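# Unhook the clothes rail and lay it on the counter

## Task

Lift the clothes rail off both wall hooks and set it down flat on the counter. Its long axis must be no more than 30° away from parallel with the wall, and its centre must sit between the two hooks at a distance of 18 to 28 cm from the wall. Release it and pull the gripper away afterwards. The rail must stay in that position by itself, since the gripper must not be holding or supporting it at the end; if the rail is still in the gripper when the result is checked, the task fails.

## Robot and tools

Robot: a single six-joint arm with a two-finger parallel gripper. Its joints, from the base outward, are waist, shoulder, elbow, forearm roll, wrist pitch and wrist roll. The arm's base may be slightly tilted relative to the table. There are two cameras, cam_high and cam_low, and each returns 896x504 images. Every result also prints calibration data for them: K, distortion D and T_world_to_cam.

Frames. The scene frame has its origin on the table top directly beneath the arm's base, with +z pointing up and +y to the left when looking along +x. The gripper has its own frame: the fingers point along its +z, and they open and close along its y. The reported end_effector_position is the point between the pads of the closed fingers, roughly 2 cm behind the fingertips. When the fingers close, the tips move about 10 mm further along +z.

execute_actions(actions). The argument is a list of actions, which run in order. Each action is a list of at most 15 rows, and each row is applied for one control step of 1/30 s. If an action has fewer than 15 rows, its last row is repeated until 15 steps are done. There is one arm, so each row holds seven numbers, each in [-1, 1], in this order: dx, dy, dz, rx, ry, rz, opening. The first six are an offset, not a pose. They are measured from where the gripper actually was when that action started, and they are expressed in the gripper's own axes. Rows inside one action do not add up; each is counted from the same starting point. For the first action of a call, the starting point is the last pose a result reported. Scale: 1.0 means 0.6 m for dx, dy and dz. rx, ry and rz together form one rotation vector, where 1.0 means 180°. opening is absolute: +1 is fully open (0.084 m) and -1 is closed. Calling with an empty list only returns the current state and images.

Per-step clipping. On every step, the commanded pose is limited to 70 mm and 16° away from the measured pose. After an action ends, the arm travels at most to the last clipped pose, so a long reach has to be spread over several actions.

move(target, speed, blocking). target is a single row of seven numbers laid out as above: a gripper-frame offset from the pose in the most recent result that showed one, followed by an absolute opening. The opening is applied when the move starts. The gripper follows a straight path toward the target and turns the shorter way. speed is in m/s, from 0.002 to 0.5, default 0.25, and turning is capped at twice that value in rad/s. A path lasts between 0.5 and 10 s and is cut off at 10 s. The move does not avoid obstacles. The gripper can lag behind the path, drift off it, or exceed the speed, especially when the arm is nearly straight. Contact is harder when the move is faster or when the target lies further beyond the point of contact. The result includes a "move:" line giving how it ended (done, off_target, moving, held, fault) and the distance left to the target. limits=paced means the command was clipped. limits=held means a check blocked some steps; after that the arm may jump much faster than speed. With blocking=false, the call returns after 0.5 s while the arm keeps moving. In that case, call wait or stop before sending anything else.

wait(seconds): seconds is 0 to 10. The arm keeps its last command, and the call returns early if a running move finishes. stop(): no arguments. It brakes the current move, which needs some distance, more at higher speed. The fingers keep doing what they were told. zoom_image(camera, region): camera is cam_high or cam_low. region is [x0, y0, x1, y1] in pixels of that camera's latest image, with (0,0) at the top-left, and it can be at most 504x504. finished_scene(scene): pass the number of the current scene. This ends it permanently and reports whether the task succeeded.

Reading results. The state line gives end_effector_position in metres and end_effector_quat_wxyz, along with linear and angular velocities, all in the scene frame. The printed position may be somewhat wrong at long reach. "Hand target" is the pose the controller is currently driving toward. grip_measured is the actual finger opening, on the same scale as opening. To keep something in the grip, command an opening clearly below grip_measured; a bigger gap means a harder squeeze, up to roughly 24 N per pad. A "pose unreachable" line means the clearance check changed or blocked a command; the mount under the base counts as part of the arm for this check. Joint torques are given in joint order. They are never zero, they carry offsets and noise, and they are not what triggers faults.

Joint ranges (rad): waist -6.283 to 6.283, shoulder -2.059 to 2.094, elbow -3.927 to 0.192, forearm roll -6.283 to 6.283, wrist pitch -1.693 to 3.142, wrist roll -6.283 to 6.283. Load limits (N m): waist 43.5, shoulder 43.5, elbow 26.1, forearm roll 26.1, wrist pitch 17.4, wrist roll 17.4. The weight of a held object counts toward these. If a contact load reaches a limit, a TORQUE FAULT occurs: the arm backs off, stays still for 10 s, and the rest of the call is discarded. Holding a load heats the motors. A MOTOR HOT line appears from 65 °C, and at 80 °C an OVER-TEMPERATURE FAULT applies the brakes until the motors cool.

What to avoid. Do not drop, slam or scrape the rail, and do not push hard against the hooks, wall or counter. Approach contacts slowly. Do not knock anything off the table. Expect occasional tugs on the held rail or pushes on loose objects, so grip firmly. At the end, open the gripper, back away, and check that the rail rests by itself in the required position before finishing.

Each tool is called as name(argument=value, ...), one argument or row to a line, values as JSON.

## Session

I'll start by looking at the current state of the scene.

execute_actions(
  actions=[],
)

Scene clock: 0.00 s.
end_effector_position=(+0.1899, -0.3625, +0.2648) grip_measured=+1.00 end_effector_quat_wxyz=(-0.135, +0.916, +0.377, -0.030) end_effector_velocity=(-0.000, -0.000, +0.000) end_effector_angular_velocity=(-0.001, -0.001, -0.001)
Joint positions: [-1.027 -0.032 -1.091 -0.004  1.36  -1.888  0.084]
Joint velocities: [-0.001 -0.001  0.     0.    -0.001 -0.     0.   ]
Joint torques (N m, as the arm reports them, + toward a larger angle): no reading
Motor temperatures (°C, as the motors report them): [39 36 34 37 37 39]
Hand target: +0.190, -0.363, +0.265; -0.135, +0.916, +0.377, -0.030

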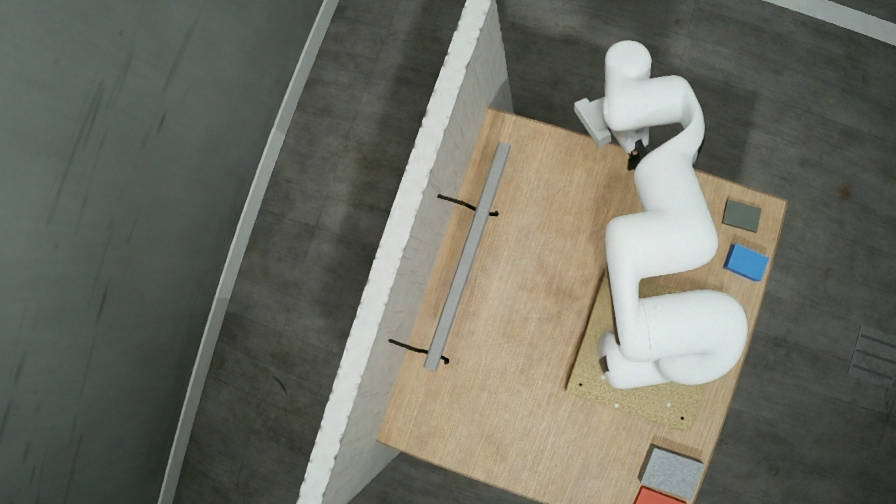

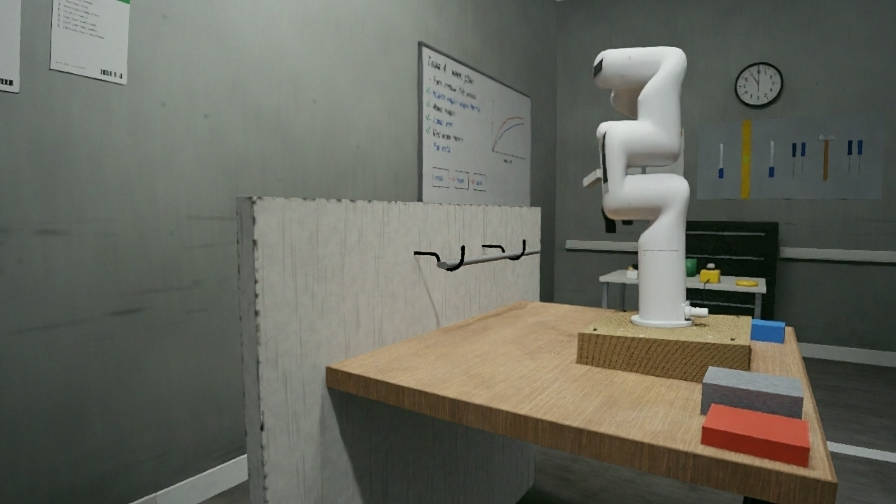

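zoom_image(
  camera="cam_high",
  region=[340, 100, 600, 400],
)

zoom_image(
  camera="cam_low",
  region=[390, 210, 570, 310],
)

Region (340, 100, 600, 400) of cam_high's 896x504 image, scaled by 1.680, with more detail than that image has; it fills the left 437 columns of this view, and the rest is white.

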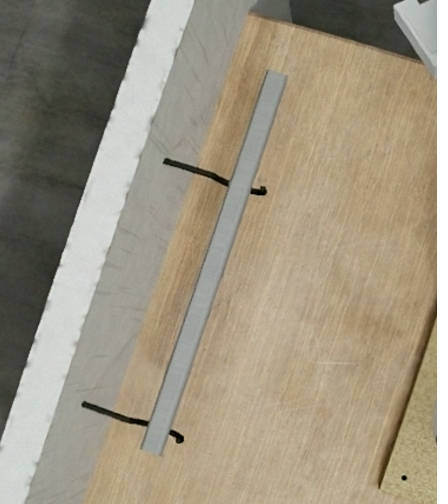

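Region (390, 210, 570, 310) of cam_low's 896x504 image, scaled by 2.800, with more detail than that image has.

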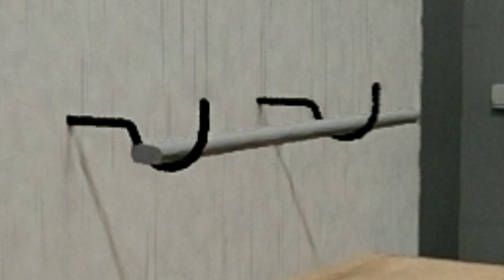

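zoom_image(
  camera="cam_high",
  region=[540, 30, 740, 200],
)

zoom_image(
  camera="cam_low",
  region=[410, 230, 480, 280],
)

zoom_image(
  camera="cam_low",
  region=[475, 225, 545, 275],
)

Region (540, 30, 740, 200) of cam_high's 896x504 image, scaled by 2.520, with more detail than that image has; it fills the top 428 rows of this view, and the rest is white.

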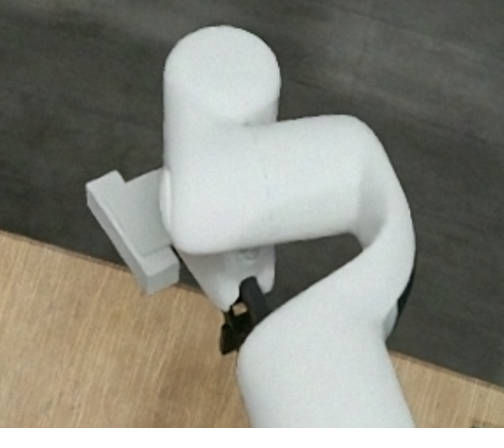

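Region (410, 230, 480, 280) of cam_low's 896x504 image, scaled by 7.200, with more detail than that image has; it fills the top 360 rows of this view, and the rest is white.

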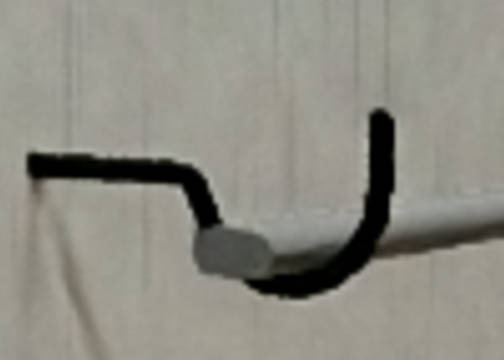

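Region (475, 225, 545, 275) of cam_low's 896x504 image, scaled by 7.200, with more detail than that image has; it fills the top 360 rows of this view, and the rest is white.

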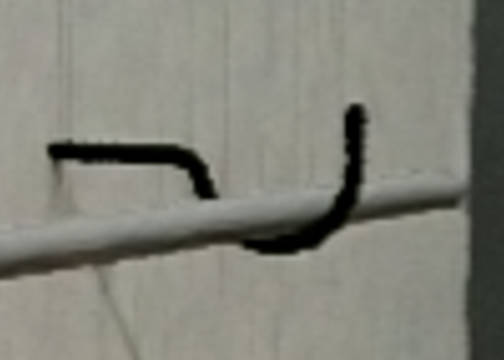

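move(
  target=[0.6335, -0.0924, 0.0477, -0.0765, -0.0487, -0.2498, 1.0],
  speed=0.25,
)

Scene clock: 79.47 s.
end_effector_position=(+0.4189, -0.0533, +0.2693) grip_measured=+1.00 end_effector_quat_wxyz=(-0.001, +0.708, +0.707, -0.000) end_effector_velocity=(+0.002, +0.003, +0.000) end_effector_angular_velocity=(-0.001, -0.002, +0.006)
Joint positions: [-0.038 -0.246 -0.855 -0.012  1.052 -1.679  0.084]
Joint velocities: [ 0.007  0.003 -0.003 -0.001 -0.002  0.001  0.   ]
Joint torques (N m, as the arm reports them, + toward a larger angle): [ -1.44 -12.13 -14.93  -0.73  -1.8    0.01]
Motor temperatures (°C, as the motors report them): [39 37 39 37 37 39]
Hand target: +0.419, -0.053, +0.269; -0.001, +0.707, +0.707, -0.000
Off the commanded pose: 0.001 m, 0 deg.
move: done

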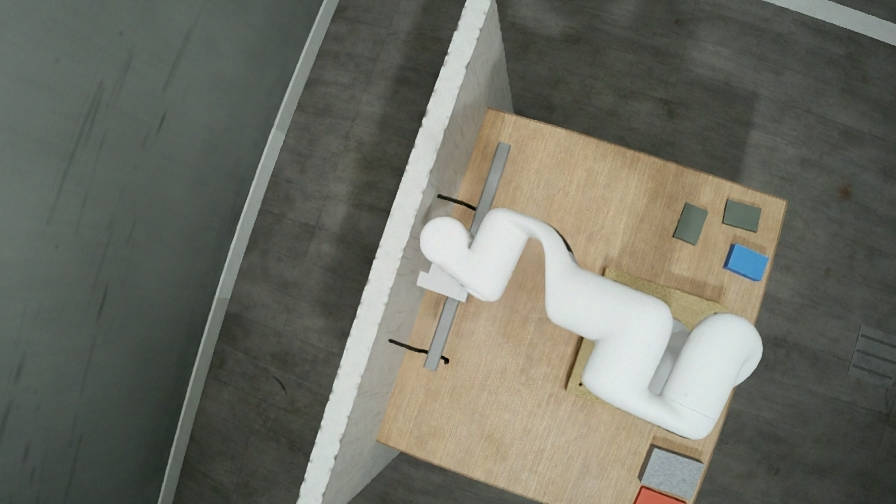

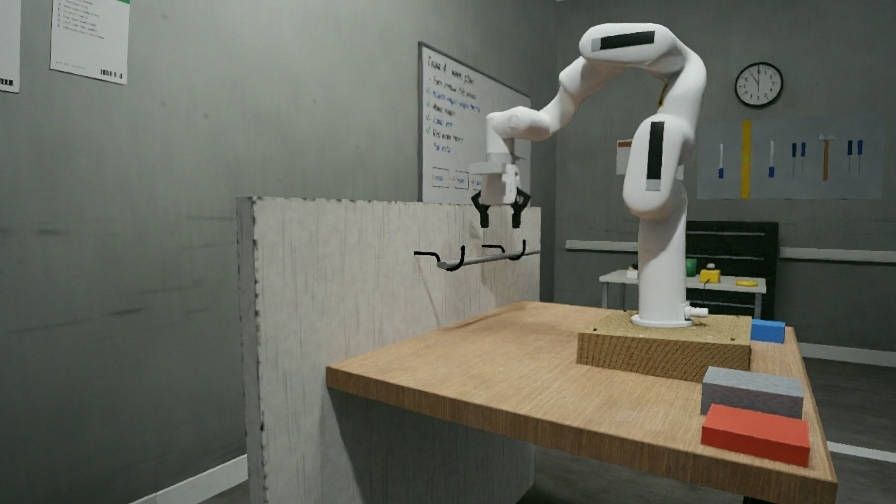

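zoom_image(
  camera="cam_low",
  region=[430, 170, 550, 280],
)

Region (430, 170, 550, 280) of cam_low's 896x504 image, scaled by 4.200, with more detail than that image has; it fills the top 462 rows of this view, and the rest is white.

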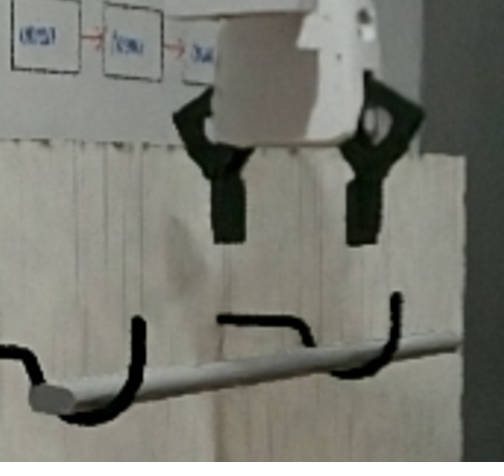

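zoom_image(
  camera="cam_high",
  region=[390, 180, 530, 320],
)

Region (390, 180, 530, 320) of cam_high's 896x504 image, scaled by 3.600, with more detail than that image has.

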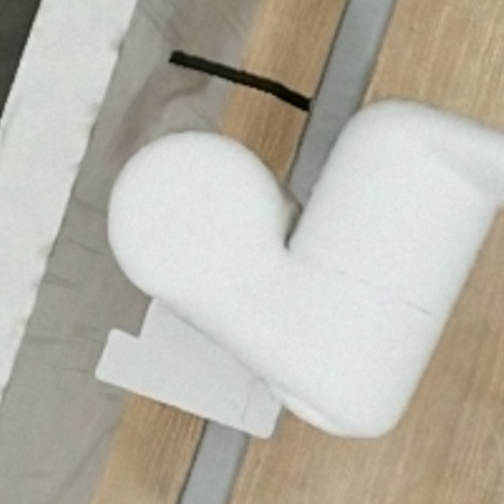

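move(
  target=[-0.0083, 0.02, 0.075, 0, 0, 0, 0.43],
  speed=0.1,
)

zoom_image(
  camera="cam_low",
  region=[430, 180, 550, 290],
)

Scene clock: 122.03 s.
end_effector_position=(+0.4309, -0.0584, +0.2247) grip_measured=+0.42 end_effector_quat_wxyz=(-0.000, +0.708, +0.706, +0.000) end_effector_velocity=(-0.001, -0.000, -0.002) end_effector_angular_velocity=(+0.001, +0.005, -0.001)
Joint positions: [-0.048 -0.146 -0.823 -0.013  0.919 -1.687  0.062]
Joint velocities: [-0.001  0.003  0.003  0.    -0.001 -0.    -0.   ]
Joint torques (N m, as the arm reports them, + toward a larger angle): [ -1.37 -14.35 -13.91  -0.68  -2.08  -0.18]
Motor temperatures (°C, as the motors report them): [39 37 39 37 37 39]
Hand target: +0.431, -0.058, +0.224; -0.001, +0.708, +0.706, -0.000
Off the commanded pose: 0.000 m, 0 deg.
move: done

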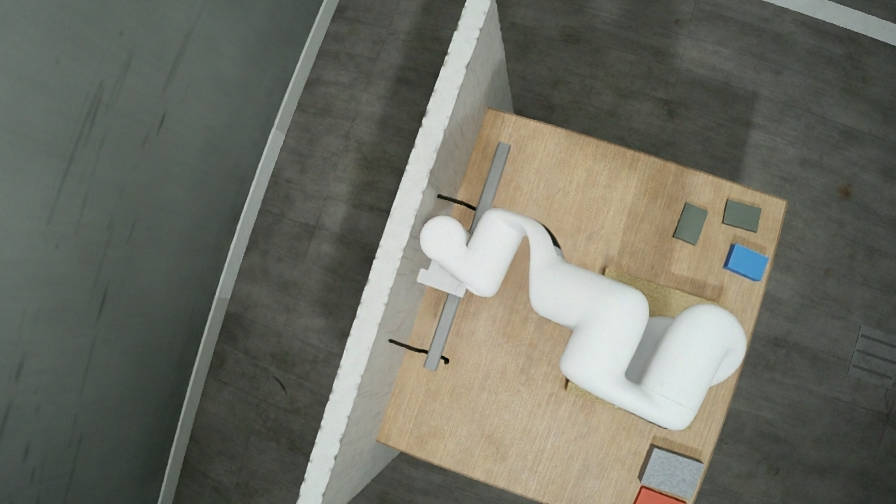

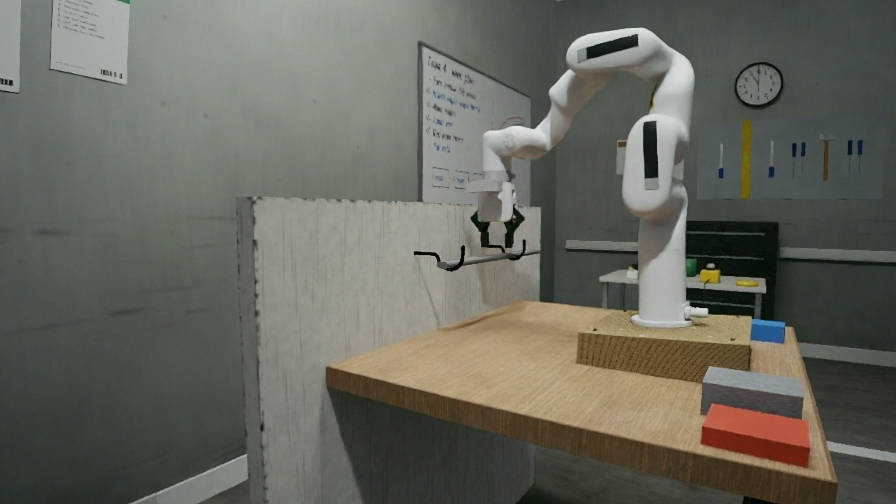

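Region (430, 180, 550, 290) of cam_low's 896x504 image, scaled by 4.200, with more detail than that image has; it fills the top 462 rows of this view, and the rest is white.

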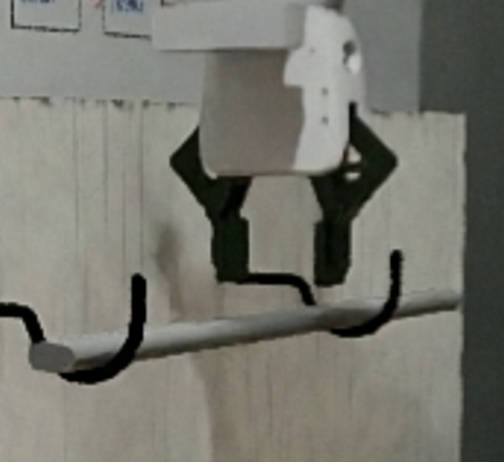

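move(
  target=[0, 0, 0.025, 0, 0, 0, 0.43],
  speed=0.05,
)

zoom_image(
  camera="cam_low",
  region=[460, 215, 540, 275],
)

Scene clock: 128.50 s.
end_effector_position=(+0.4309, -0.0584, +0.2099) grip_measured=+0.42 end_effector_quat_wxyz=(-0.000, +0.708, +0.706, +0.000) end_effector_velocity=(+0.002, -0.000, +0.001) end_effector_angular_velocity=(-0.001, -0.006, +0.000)
Joint positions: [-0.049 -0.123 -0.802 -0.013  0.874 -1.687  0.062]
Joint velocities: [ 0.    -0.    -0.001  0.    -0.005  0.     0.   ]
Joint torques (N m, as the arm reports them, + toward a larger angle): [ -1.39 -14.83 -14.01  -0.08  -1.88  -0.27]
Motor temperatures (°C, as the motors report them): [39 37 39 37 37 39]
Hand target: +0.431, -0.058, +0.210; -0.000, +0.708, +0.706, +0.000
Off the commanded pose: 0.000 m, 0 deg.
move: done

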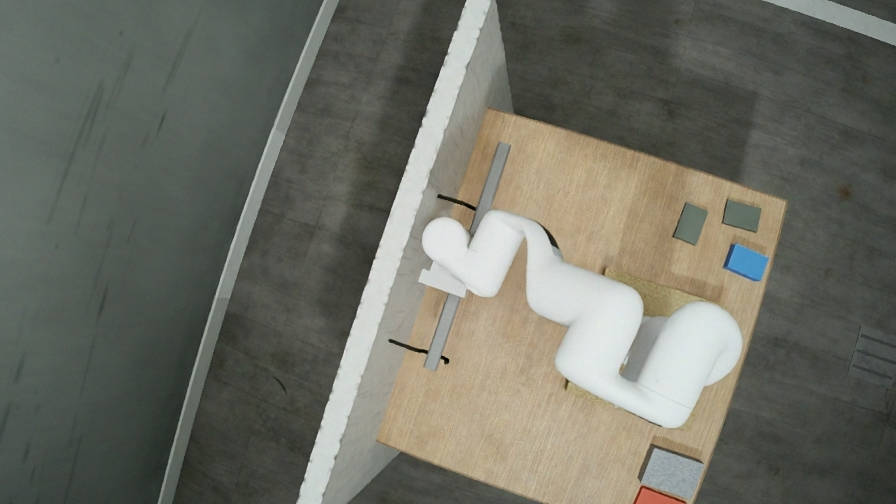

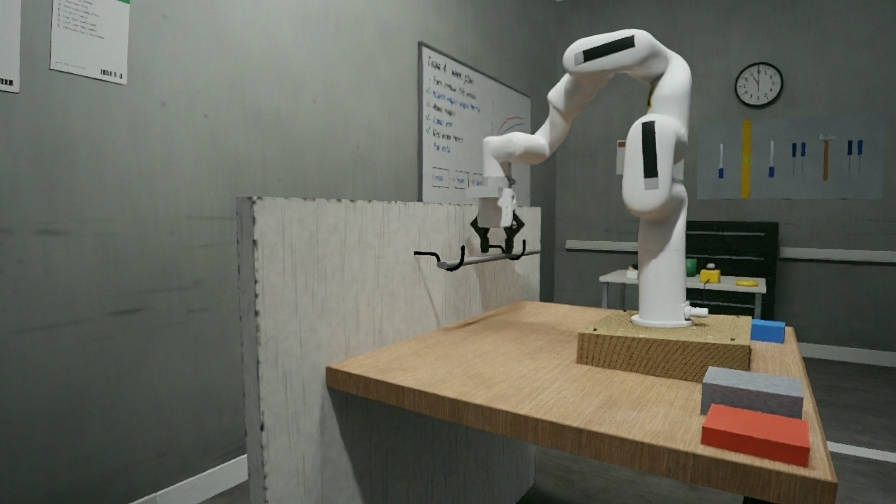

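Region (460, 215, 540, 275) of cam_low's 896x504 image, scaled by 6.300, with more detail than that image has; it fills the top 378 rows of this view, and the rest is white.

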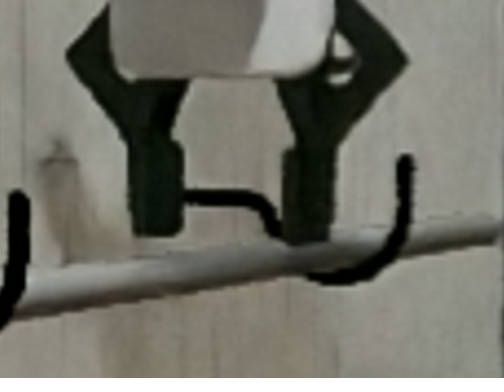

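move(
  target=[0, 0, 0.0235, 0, 0, 0, 0.43],
  speed=0.02,
)

zoom_image(
  camera="cam_low",
  region=[460, 215, 540, 275],
)

Scene clock: 133.87 s.
end_effector_position=(+0.4309, -0.0585, +0.1959) grip_measured=+0.42 end_effector_quat_wxyz=(-0.000, +0.708, +0.706, +0.000) end_effector_velocity=(+0.002, -0.001, +0.001) end_effector_angular_velocity=(-0.001, -0.007, -0.001)
Joint positions: [-0.049 -0.098 -0.784 -0.014  0.831 -1.687  0.062]
Joint velocities: [-0.001  0.    -0.001 -0.    -0.005 -0.    -0.   ]
Joint torques (N m, as the arm reports them, + toward a larger angle): [ -0.41 -14.48 -13.44  -0.92  -1.75   0.27]
Motor temperatures (°C, as the motors report them): [39 37 39 37 37 39]
Hand target: +0.431, -0.058, +0.196; -0.000, +0.708, +0.706, +0.000
Off the commanded pose: 0.000 m, 0 deg.
move: done

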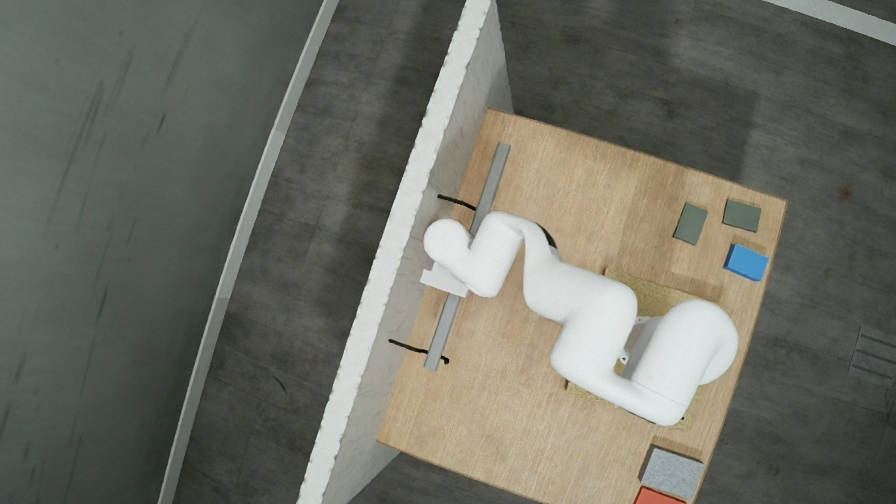

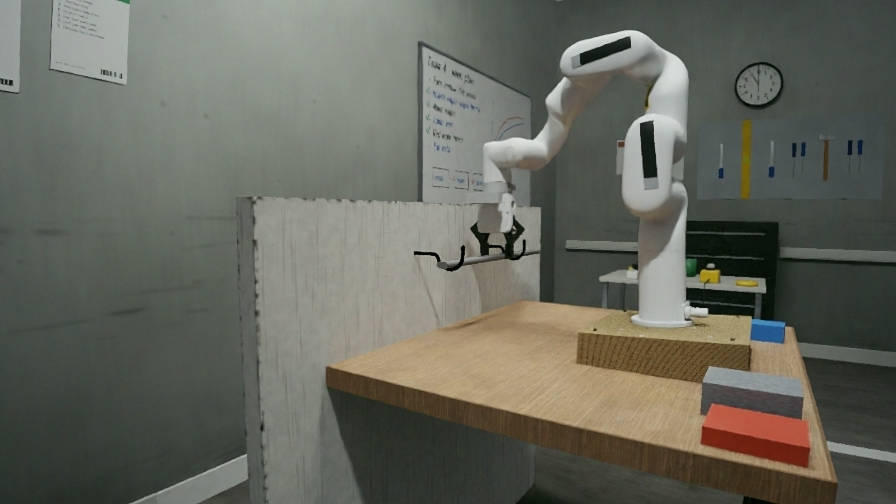

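Region (460, 215, 540, 275) of cam_low's 896x504 image, scaled by 6.300, with more detail than that image has; it fills the top 378 rows of this view, and the rest is white.

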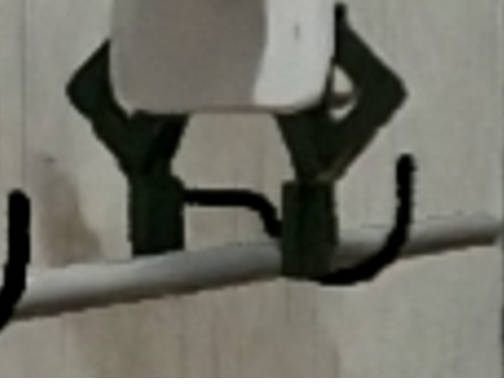

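execute_actions(
  actions=[
    [[0,0,0,0,0,0,0.39],[0,0,0,0,0,0,0.35],[0,0,0,0,0,0,0.31],[0,0,0,0,0,0,0.27],[0,0,0,0,0,0,0.23],[0,0,0,0,0,0,0.19],[0,0,0,0,0,0,0.15],[0,0,0,0,0,0,0.11],[0,0,0,0,0,0,0.07],[0,0,0,0,0,0,0.03],[0,0,0,0,0,0,-0.01],[0,0,0,0,0,0,-0.05],[0,0,0,0,0,0,-0.09],[0,0,0,0,0,0,-0.13],[0,0,0,0,0,0,-0.15]],
  ],
)

zoom_image(
  camera="cam_low",
  region=[430, 215, 550, 285],
)

Scene clock: 137.43 s.
end_effector_position=(+0.4309, -0.0585, +0.1959) grip_measured=-0.11 end_effector_quat_wxyz=(-0.000, +0.708, +0.706, +0.000) end_effector_velocity=(+0.001, -0.000, +0.000) end_effector_angular_velocity=(-0.000, -0.003, -0.000)
Joint positions: [-0.049 -0.098 -0.784 -0.014  0.831 -1.687  0.039]
Joint velocities: [-0.    -0.    -0.    -0.    -0.002 -0.    -0.043]
Joint torques (N m, as the arm reports them, + toward a larger angle): [ -0.66 -14.55 -14.15  -0.44  -1.65  -0.2 ]
Motor temperatures (°C, as the motors report them): [39 37 39 37 37 39]
Hand target: +0.431, -0.058, +0.196; -0.000, +0.708, +0.706, +0.000
Off the commanded pose: 0.000 m, 0 deg.

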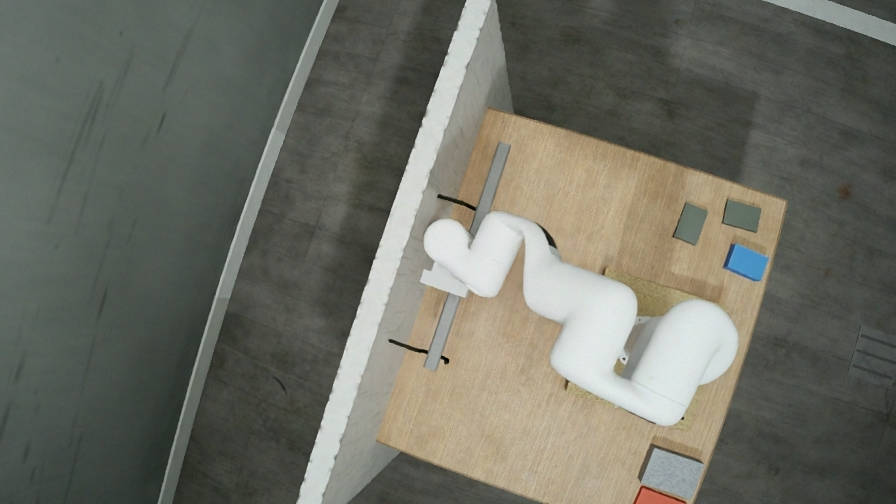

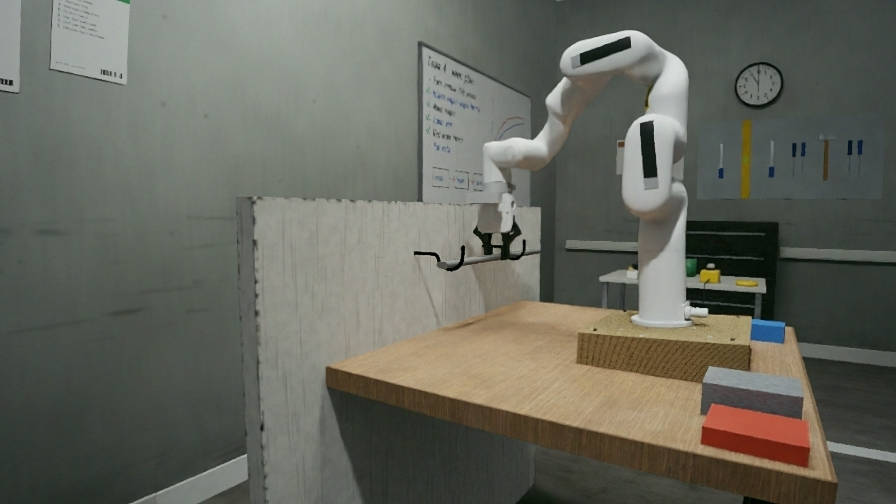

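Region (430, 215, 550, 285) of cam_low's 896x504 image, scaled by 4.200, with more detail than that image has; it fills the top 294 rows of this view, and the rest is white.

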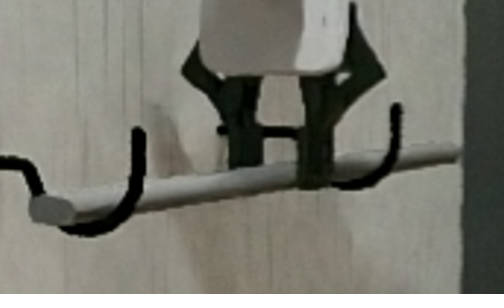

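wait(
  seconds=0,
)

zoom_image(
  camera="cam_low",
  region=[430, 225, 530, 285],
)

zoom_image(
  camera="cam_high",
  region=[380, 290, 480, 390],
)

Scene clock: 139.67 s.
end_effector_position=(+0.4309, -0.0585, +0.1959) grip_measured=-0.16 end_effector_quat_wxyz=(-0.000, +0.708, +0.706, +0.000) end_effector_velocity=(+0.000, +0.001, +0.000) end_effector_angular_velocity=(-0.000, -0.000, +0.002)
Joint positions: [-0.049 -0.098 -0.784 -0.014  0.831 -1.687  0.037]
Joint velocities: [ 0.002 -0.    -0.    -0.    -0.    -0.    -0.   ]
Joint torques (N m, as the arm reports them, + toward a larger angle): [ -0.83 -14.95 -13.52  -0.22  -1.93  -0.06]
Motor temperatures (°C, as the motors report them): [39 37 39 37 37 39]
Hand target: +0.431, -0.058, +0.196; -0.000, +0.708, +0.706, +0.000
Off the commanded pose: 0.000 m, 0 deg.

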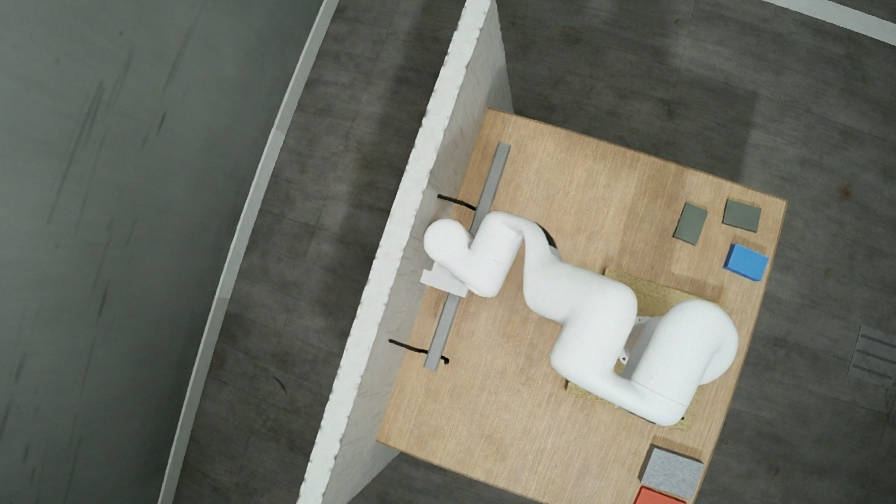

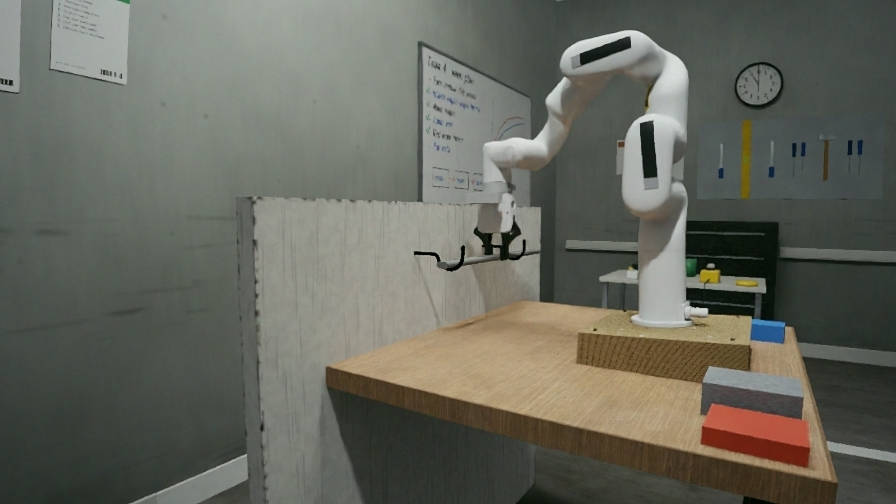

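Region (430, 225, 530, 285) of cam_low's 896x504 image, scaled by 5.040, with more detail than that image has; it fills the top 302 rows of this view, and the rest is white.

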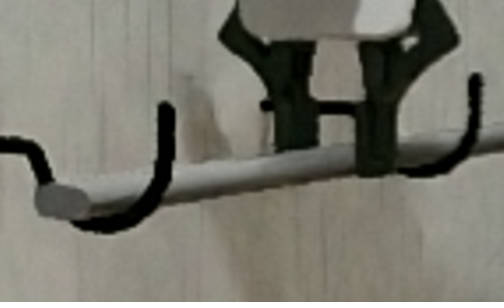

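Region (380, 290, 480, 390) of cam_high's 896x504 image, scaled by 5.040, with more detail than that image has.

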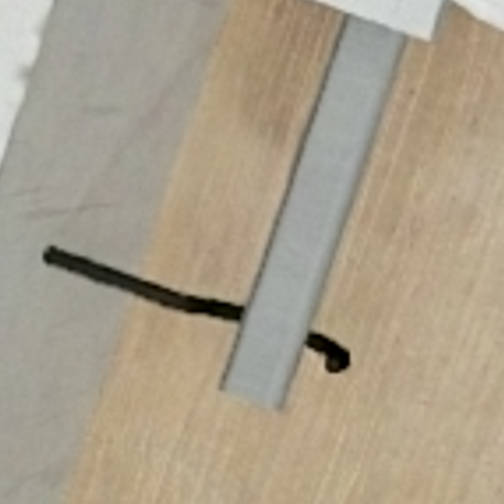

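execute_actions(
  actions=[
    [[0,0,0,0,0,0,-0.18],[0,0,0,0,0,0,-0.21],[0,0,0,0,0,0,-0.24],[0,0,0,0,0,0,-0.27],[0,0,0,0,0,0,-0.30],[0,0,0,0,0,0,-0.33],[0,0,0,0,0,0,-0.36],[0,0,0,0,0,0,-0.40],[0,0,0,0,0,0,-0.45],[0,0,0,0,0,0,-0.50],[0,0,0,0,0,0,-0.6],[0,0,0,0,0,0,-0.7],[0,0,0,0,0,0,-0.8],[0,0,0,0,0,0,-0.9],[0,0,0,0,0,0,-1.0]],
  ],
)

zoom_image(
  camera="cam_low",
  region=[430, 225, 530, 285],
)

Scene clock: 143.07 s.
end_effector_position=(+0.4317, -0.0585, +0.1965) grip_measured=-0.34 end_effector_quat_wxyz=(+0.001, +0.708, +0.706, +0.001) end_effector_velocity=(-0.001, -0.001, -0.001) end_effector_angular_velocity=(+0.000, +0.003, -0.002)
Joint positions: [-0.049 -0.098 -0.785 -0.014  0.83  -1.687  0.029]
Joint velocities: [-0.002  0.     0.001  0.     0.002  0.     0.   ]
Joint torques (N m, as the arm reports them, + toward a larger angle): [ -2.17 -13.93 -11.15  -0.28  -0.4    0.24]
Motor temperatures (°C, as the motors report them): [39 37 39 37 37 39]
Hand target: +0.431, -0.058, +0.196; -0.000, +0.708, +0.706, +0.000
Off the commanded pose: 0.001 m, 0 deg.

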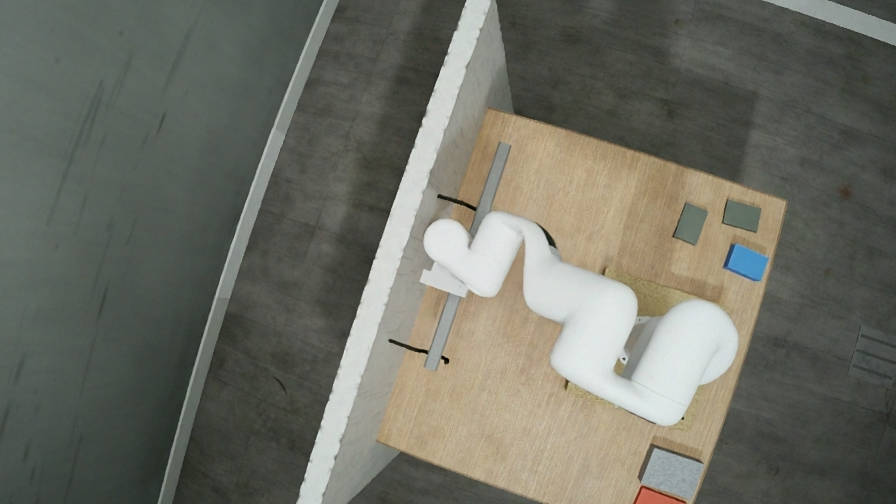

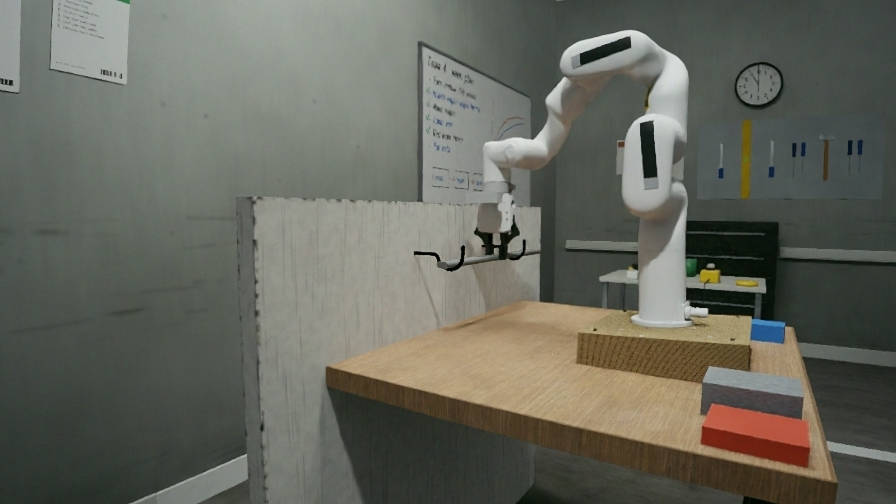

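Region (430, 225, 530, 285) of cam_low's 896x504 image, scaled by 5.040, with more detail than that image has; it fills the top 302 rows of this view, and the rest is white.

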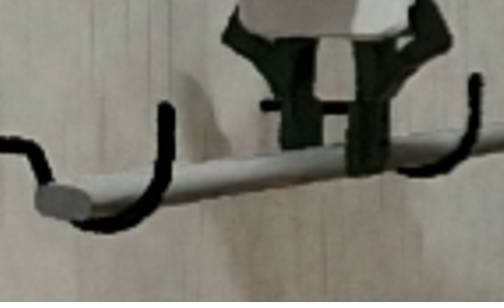

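move(
  target=[0, 0.004, -0.125, 0, 0, 0, -1.0],
  speed=0.08,
)

zoom_image(
  camera="cam_low",
  region=[410, 180, 560, 290],
)

Scene clock: 148.40 s.
end_effector_position=(+0.4338, -0.0583, +0.2710) grip_measured=-0.34 end_effector_quat_wxyz=(+0.000, +0.708, +0.707, +0.001) end_effector_velocity=(-0.002, +0.001, -0.001) end_effector_angular_velocity=(+0.001, +0.008, +0.002)
Joint positions: [-0.046 -0.197 -0.91  -0.012  1.055 -1.687  0.029]
Joint velocities: [ 0.002  0.001 -0.001 -0.     0.008 -0.     0.   ]
Joint torques (N m, as the arm reports them, + toward a larger angle): [ -1.01 -15.1  -16.17  -0.26  -2.45   0.19]
Motor temperatures (°C, as the motors report them): [39 37 39 37 37 39]
Hand target: +0.434, -0.058, +0.272; +0.001, +0.708, +0.707, +0.001
Off the commanded pose: 0.001 m, 0 deg.
move: done

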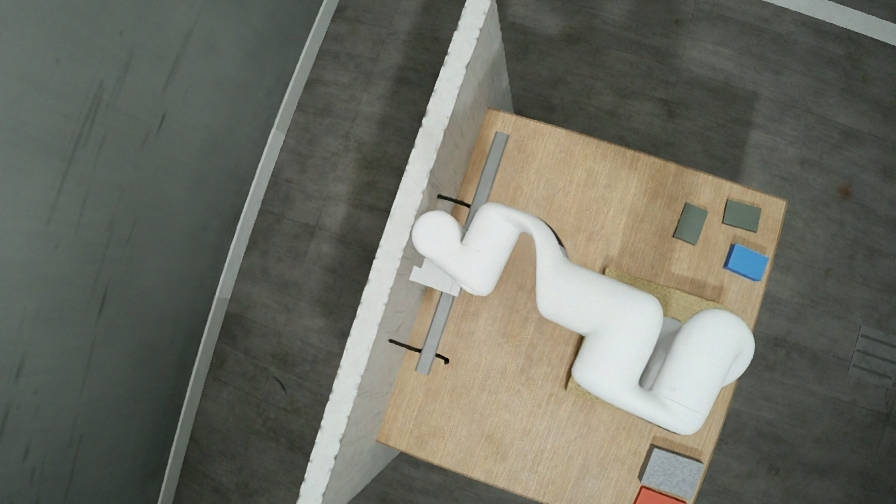

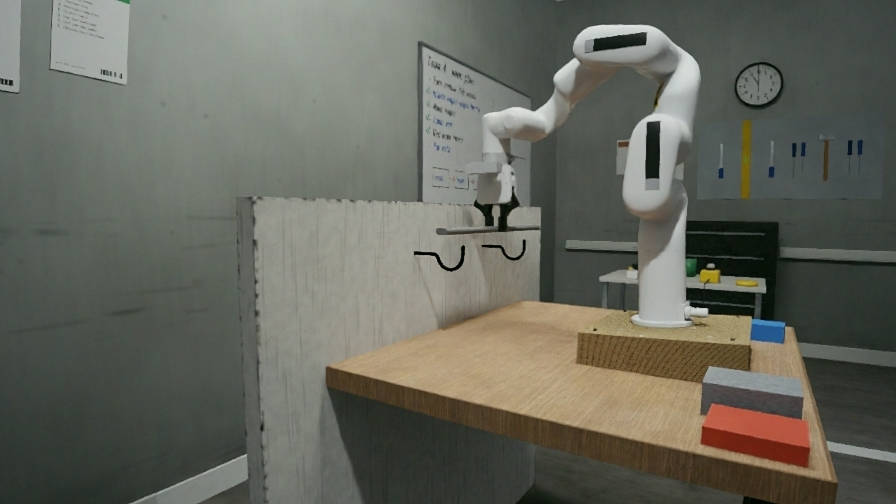

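Region (410, 180, 560, 290) of cam_low's 896x504 image, scaled by 3.360, with more detail than that image has; it fills the top 370 rows of this view, and the rest is white.

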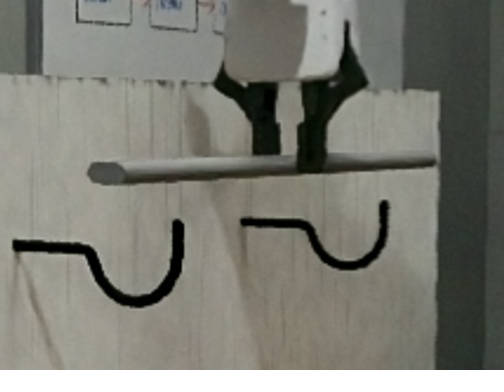

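move(
  target=[0.0383, -0.14, 0.0067, 0, 0, 0, -1.0],
  speed=0.15,
)

Scene clock: 153.73 s.
end_effector_position=(+0.3500, -0.0352, +0.2669) grip_measured=-0.34 end_effector_quat_wxyz=(+0.000, +0.708, +0.707, +0.001) end_effector_velocity=(-0.002, +0.001, -0.001) end_effector_angular_velocity=(+0.000, +0.003, +0.002)
Joint positions: [-0.008 -0.502 -0.622 -0.014  1.072 -1.648  0.029]
Joint velocities: [ 0.003 -0.005  0.005 -0.     0.002  0.001 -0.   ]
Joint torques (N m, as the arm reports them, + toward a larger angle): [ -1.57  -9.82 -16.2   -0.09  -2.37   0.02]
Motor temperatures (°C, as the motors report them): [39 37 39 37 37 39]
Hand target: +0.350, -0.035, +0.267; +0.000, +0.708, +0.707, +0.001
Off the commanded pose: 0.000 m, 0 deg.
move: done

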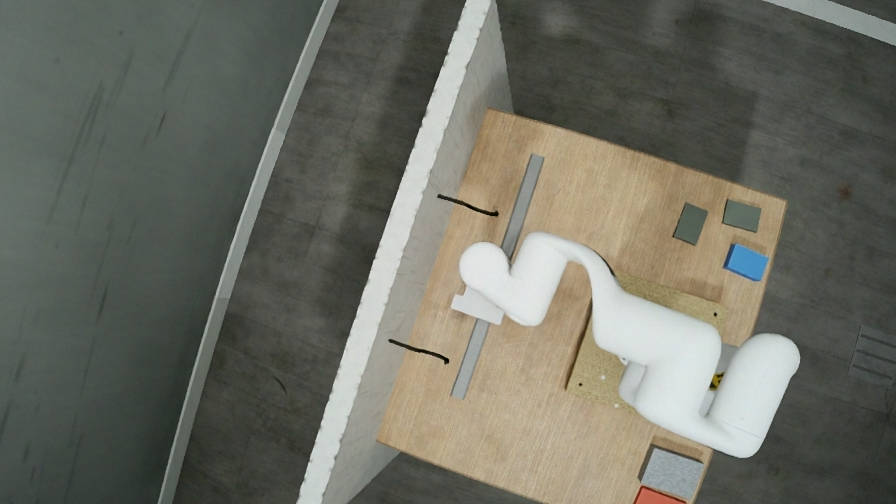

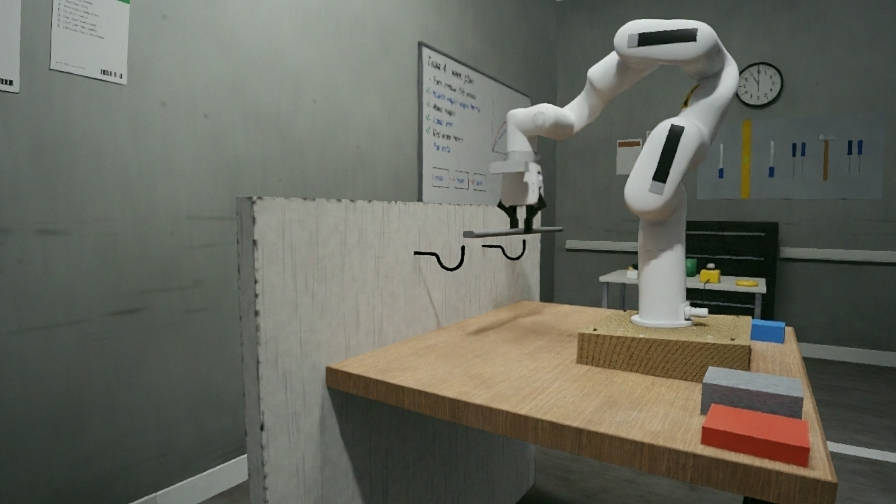

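move(
  target=[0.0417, -0.0833, 0.37, 0, 0, 0, -1.0],
  speed=0.2,
)

zoom_image(
  camera="cam_low",
  region=[450, 260, 610, 360],
)

Scene clock: 157.83 s.
end_effector_position=(+0.3002, -0.0109, +0.0453) grip_measured=-0.34 end_effector_quat_wxyz=(+0.001, +0.708, +0.706, +0.000) end_effector_velocity=(-0.001, +0.001, -0.002) end_effector_angular_velocity=(-0.002, +0.002, +0.001)
Joint positions: [ 0.035 -0.008 -0.247 -0.077  0.203 -1.536  0.029]
Joint velocities: [-0.     0.009  0.    -0.014 -0.007  0.012 -0.   ]
Joint torques (N m, as the arm reports them, + toward a larger angle): [ -0.83 -11.5   -8.31  -0.65  -2.23  -0.05]
Motor temperatures (°C, as the motors report them): [39 37 39 37 37 39]
Hand target: +0.300, -0.011, +0.045; +0.001, +0.708, +0.706, +0.000
Off the commanded pose: 0.001 m, 0 deg.
move: done

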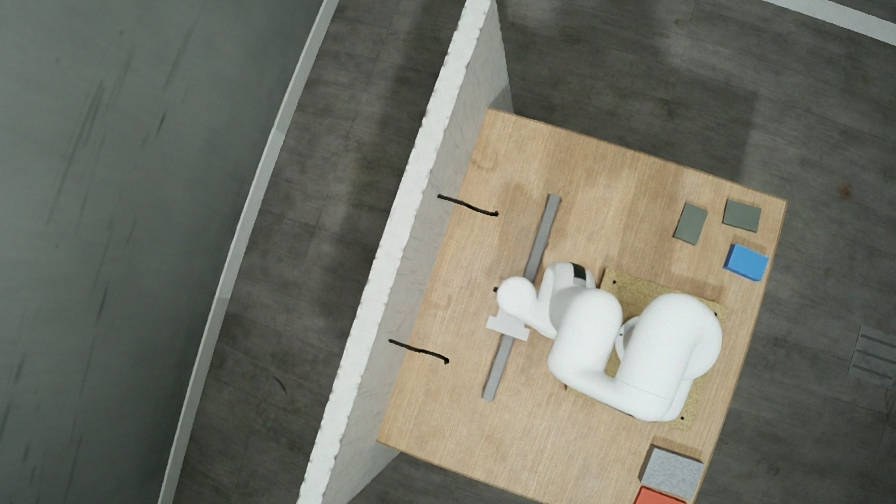

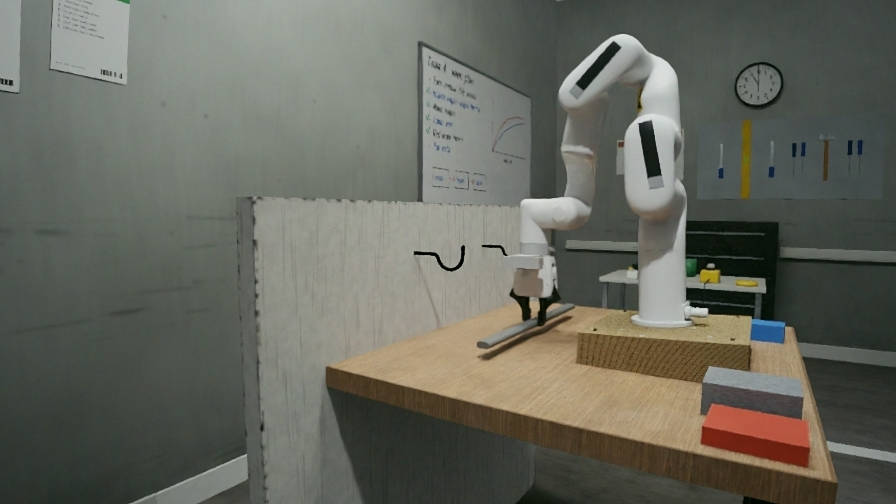

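Region (450, 260, 610, 360) of cam_low's 896x504 image, scaled by 3.150, with more detail than that image has; it fills the top 315 rows of this view, and the rest is white.

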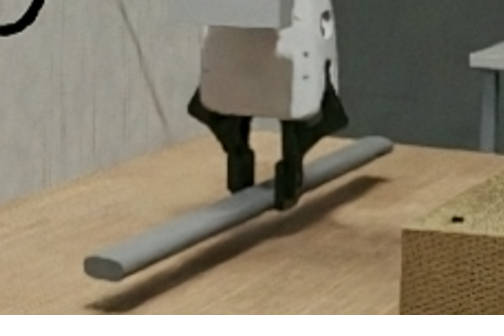

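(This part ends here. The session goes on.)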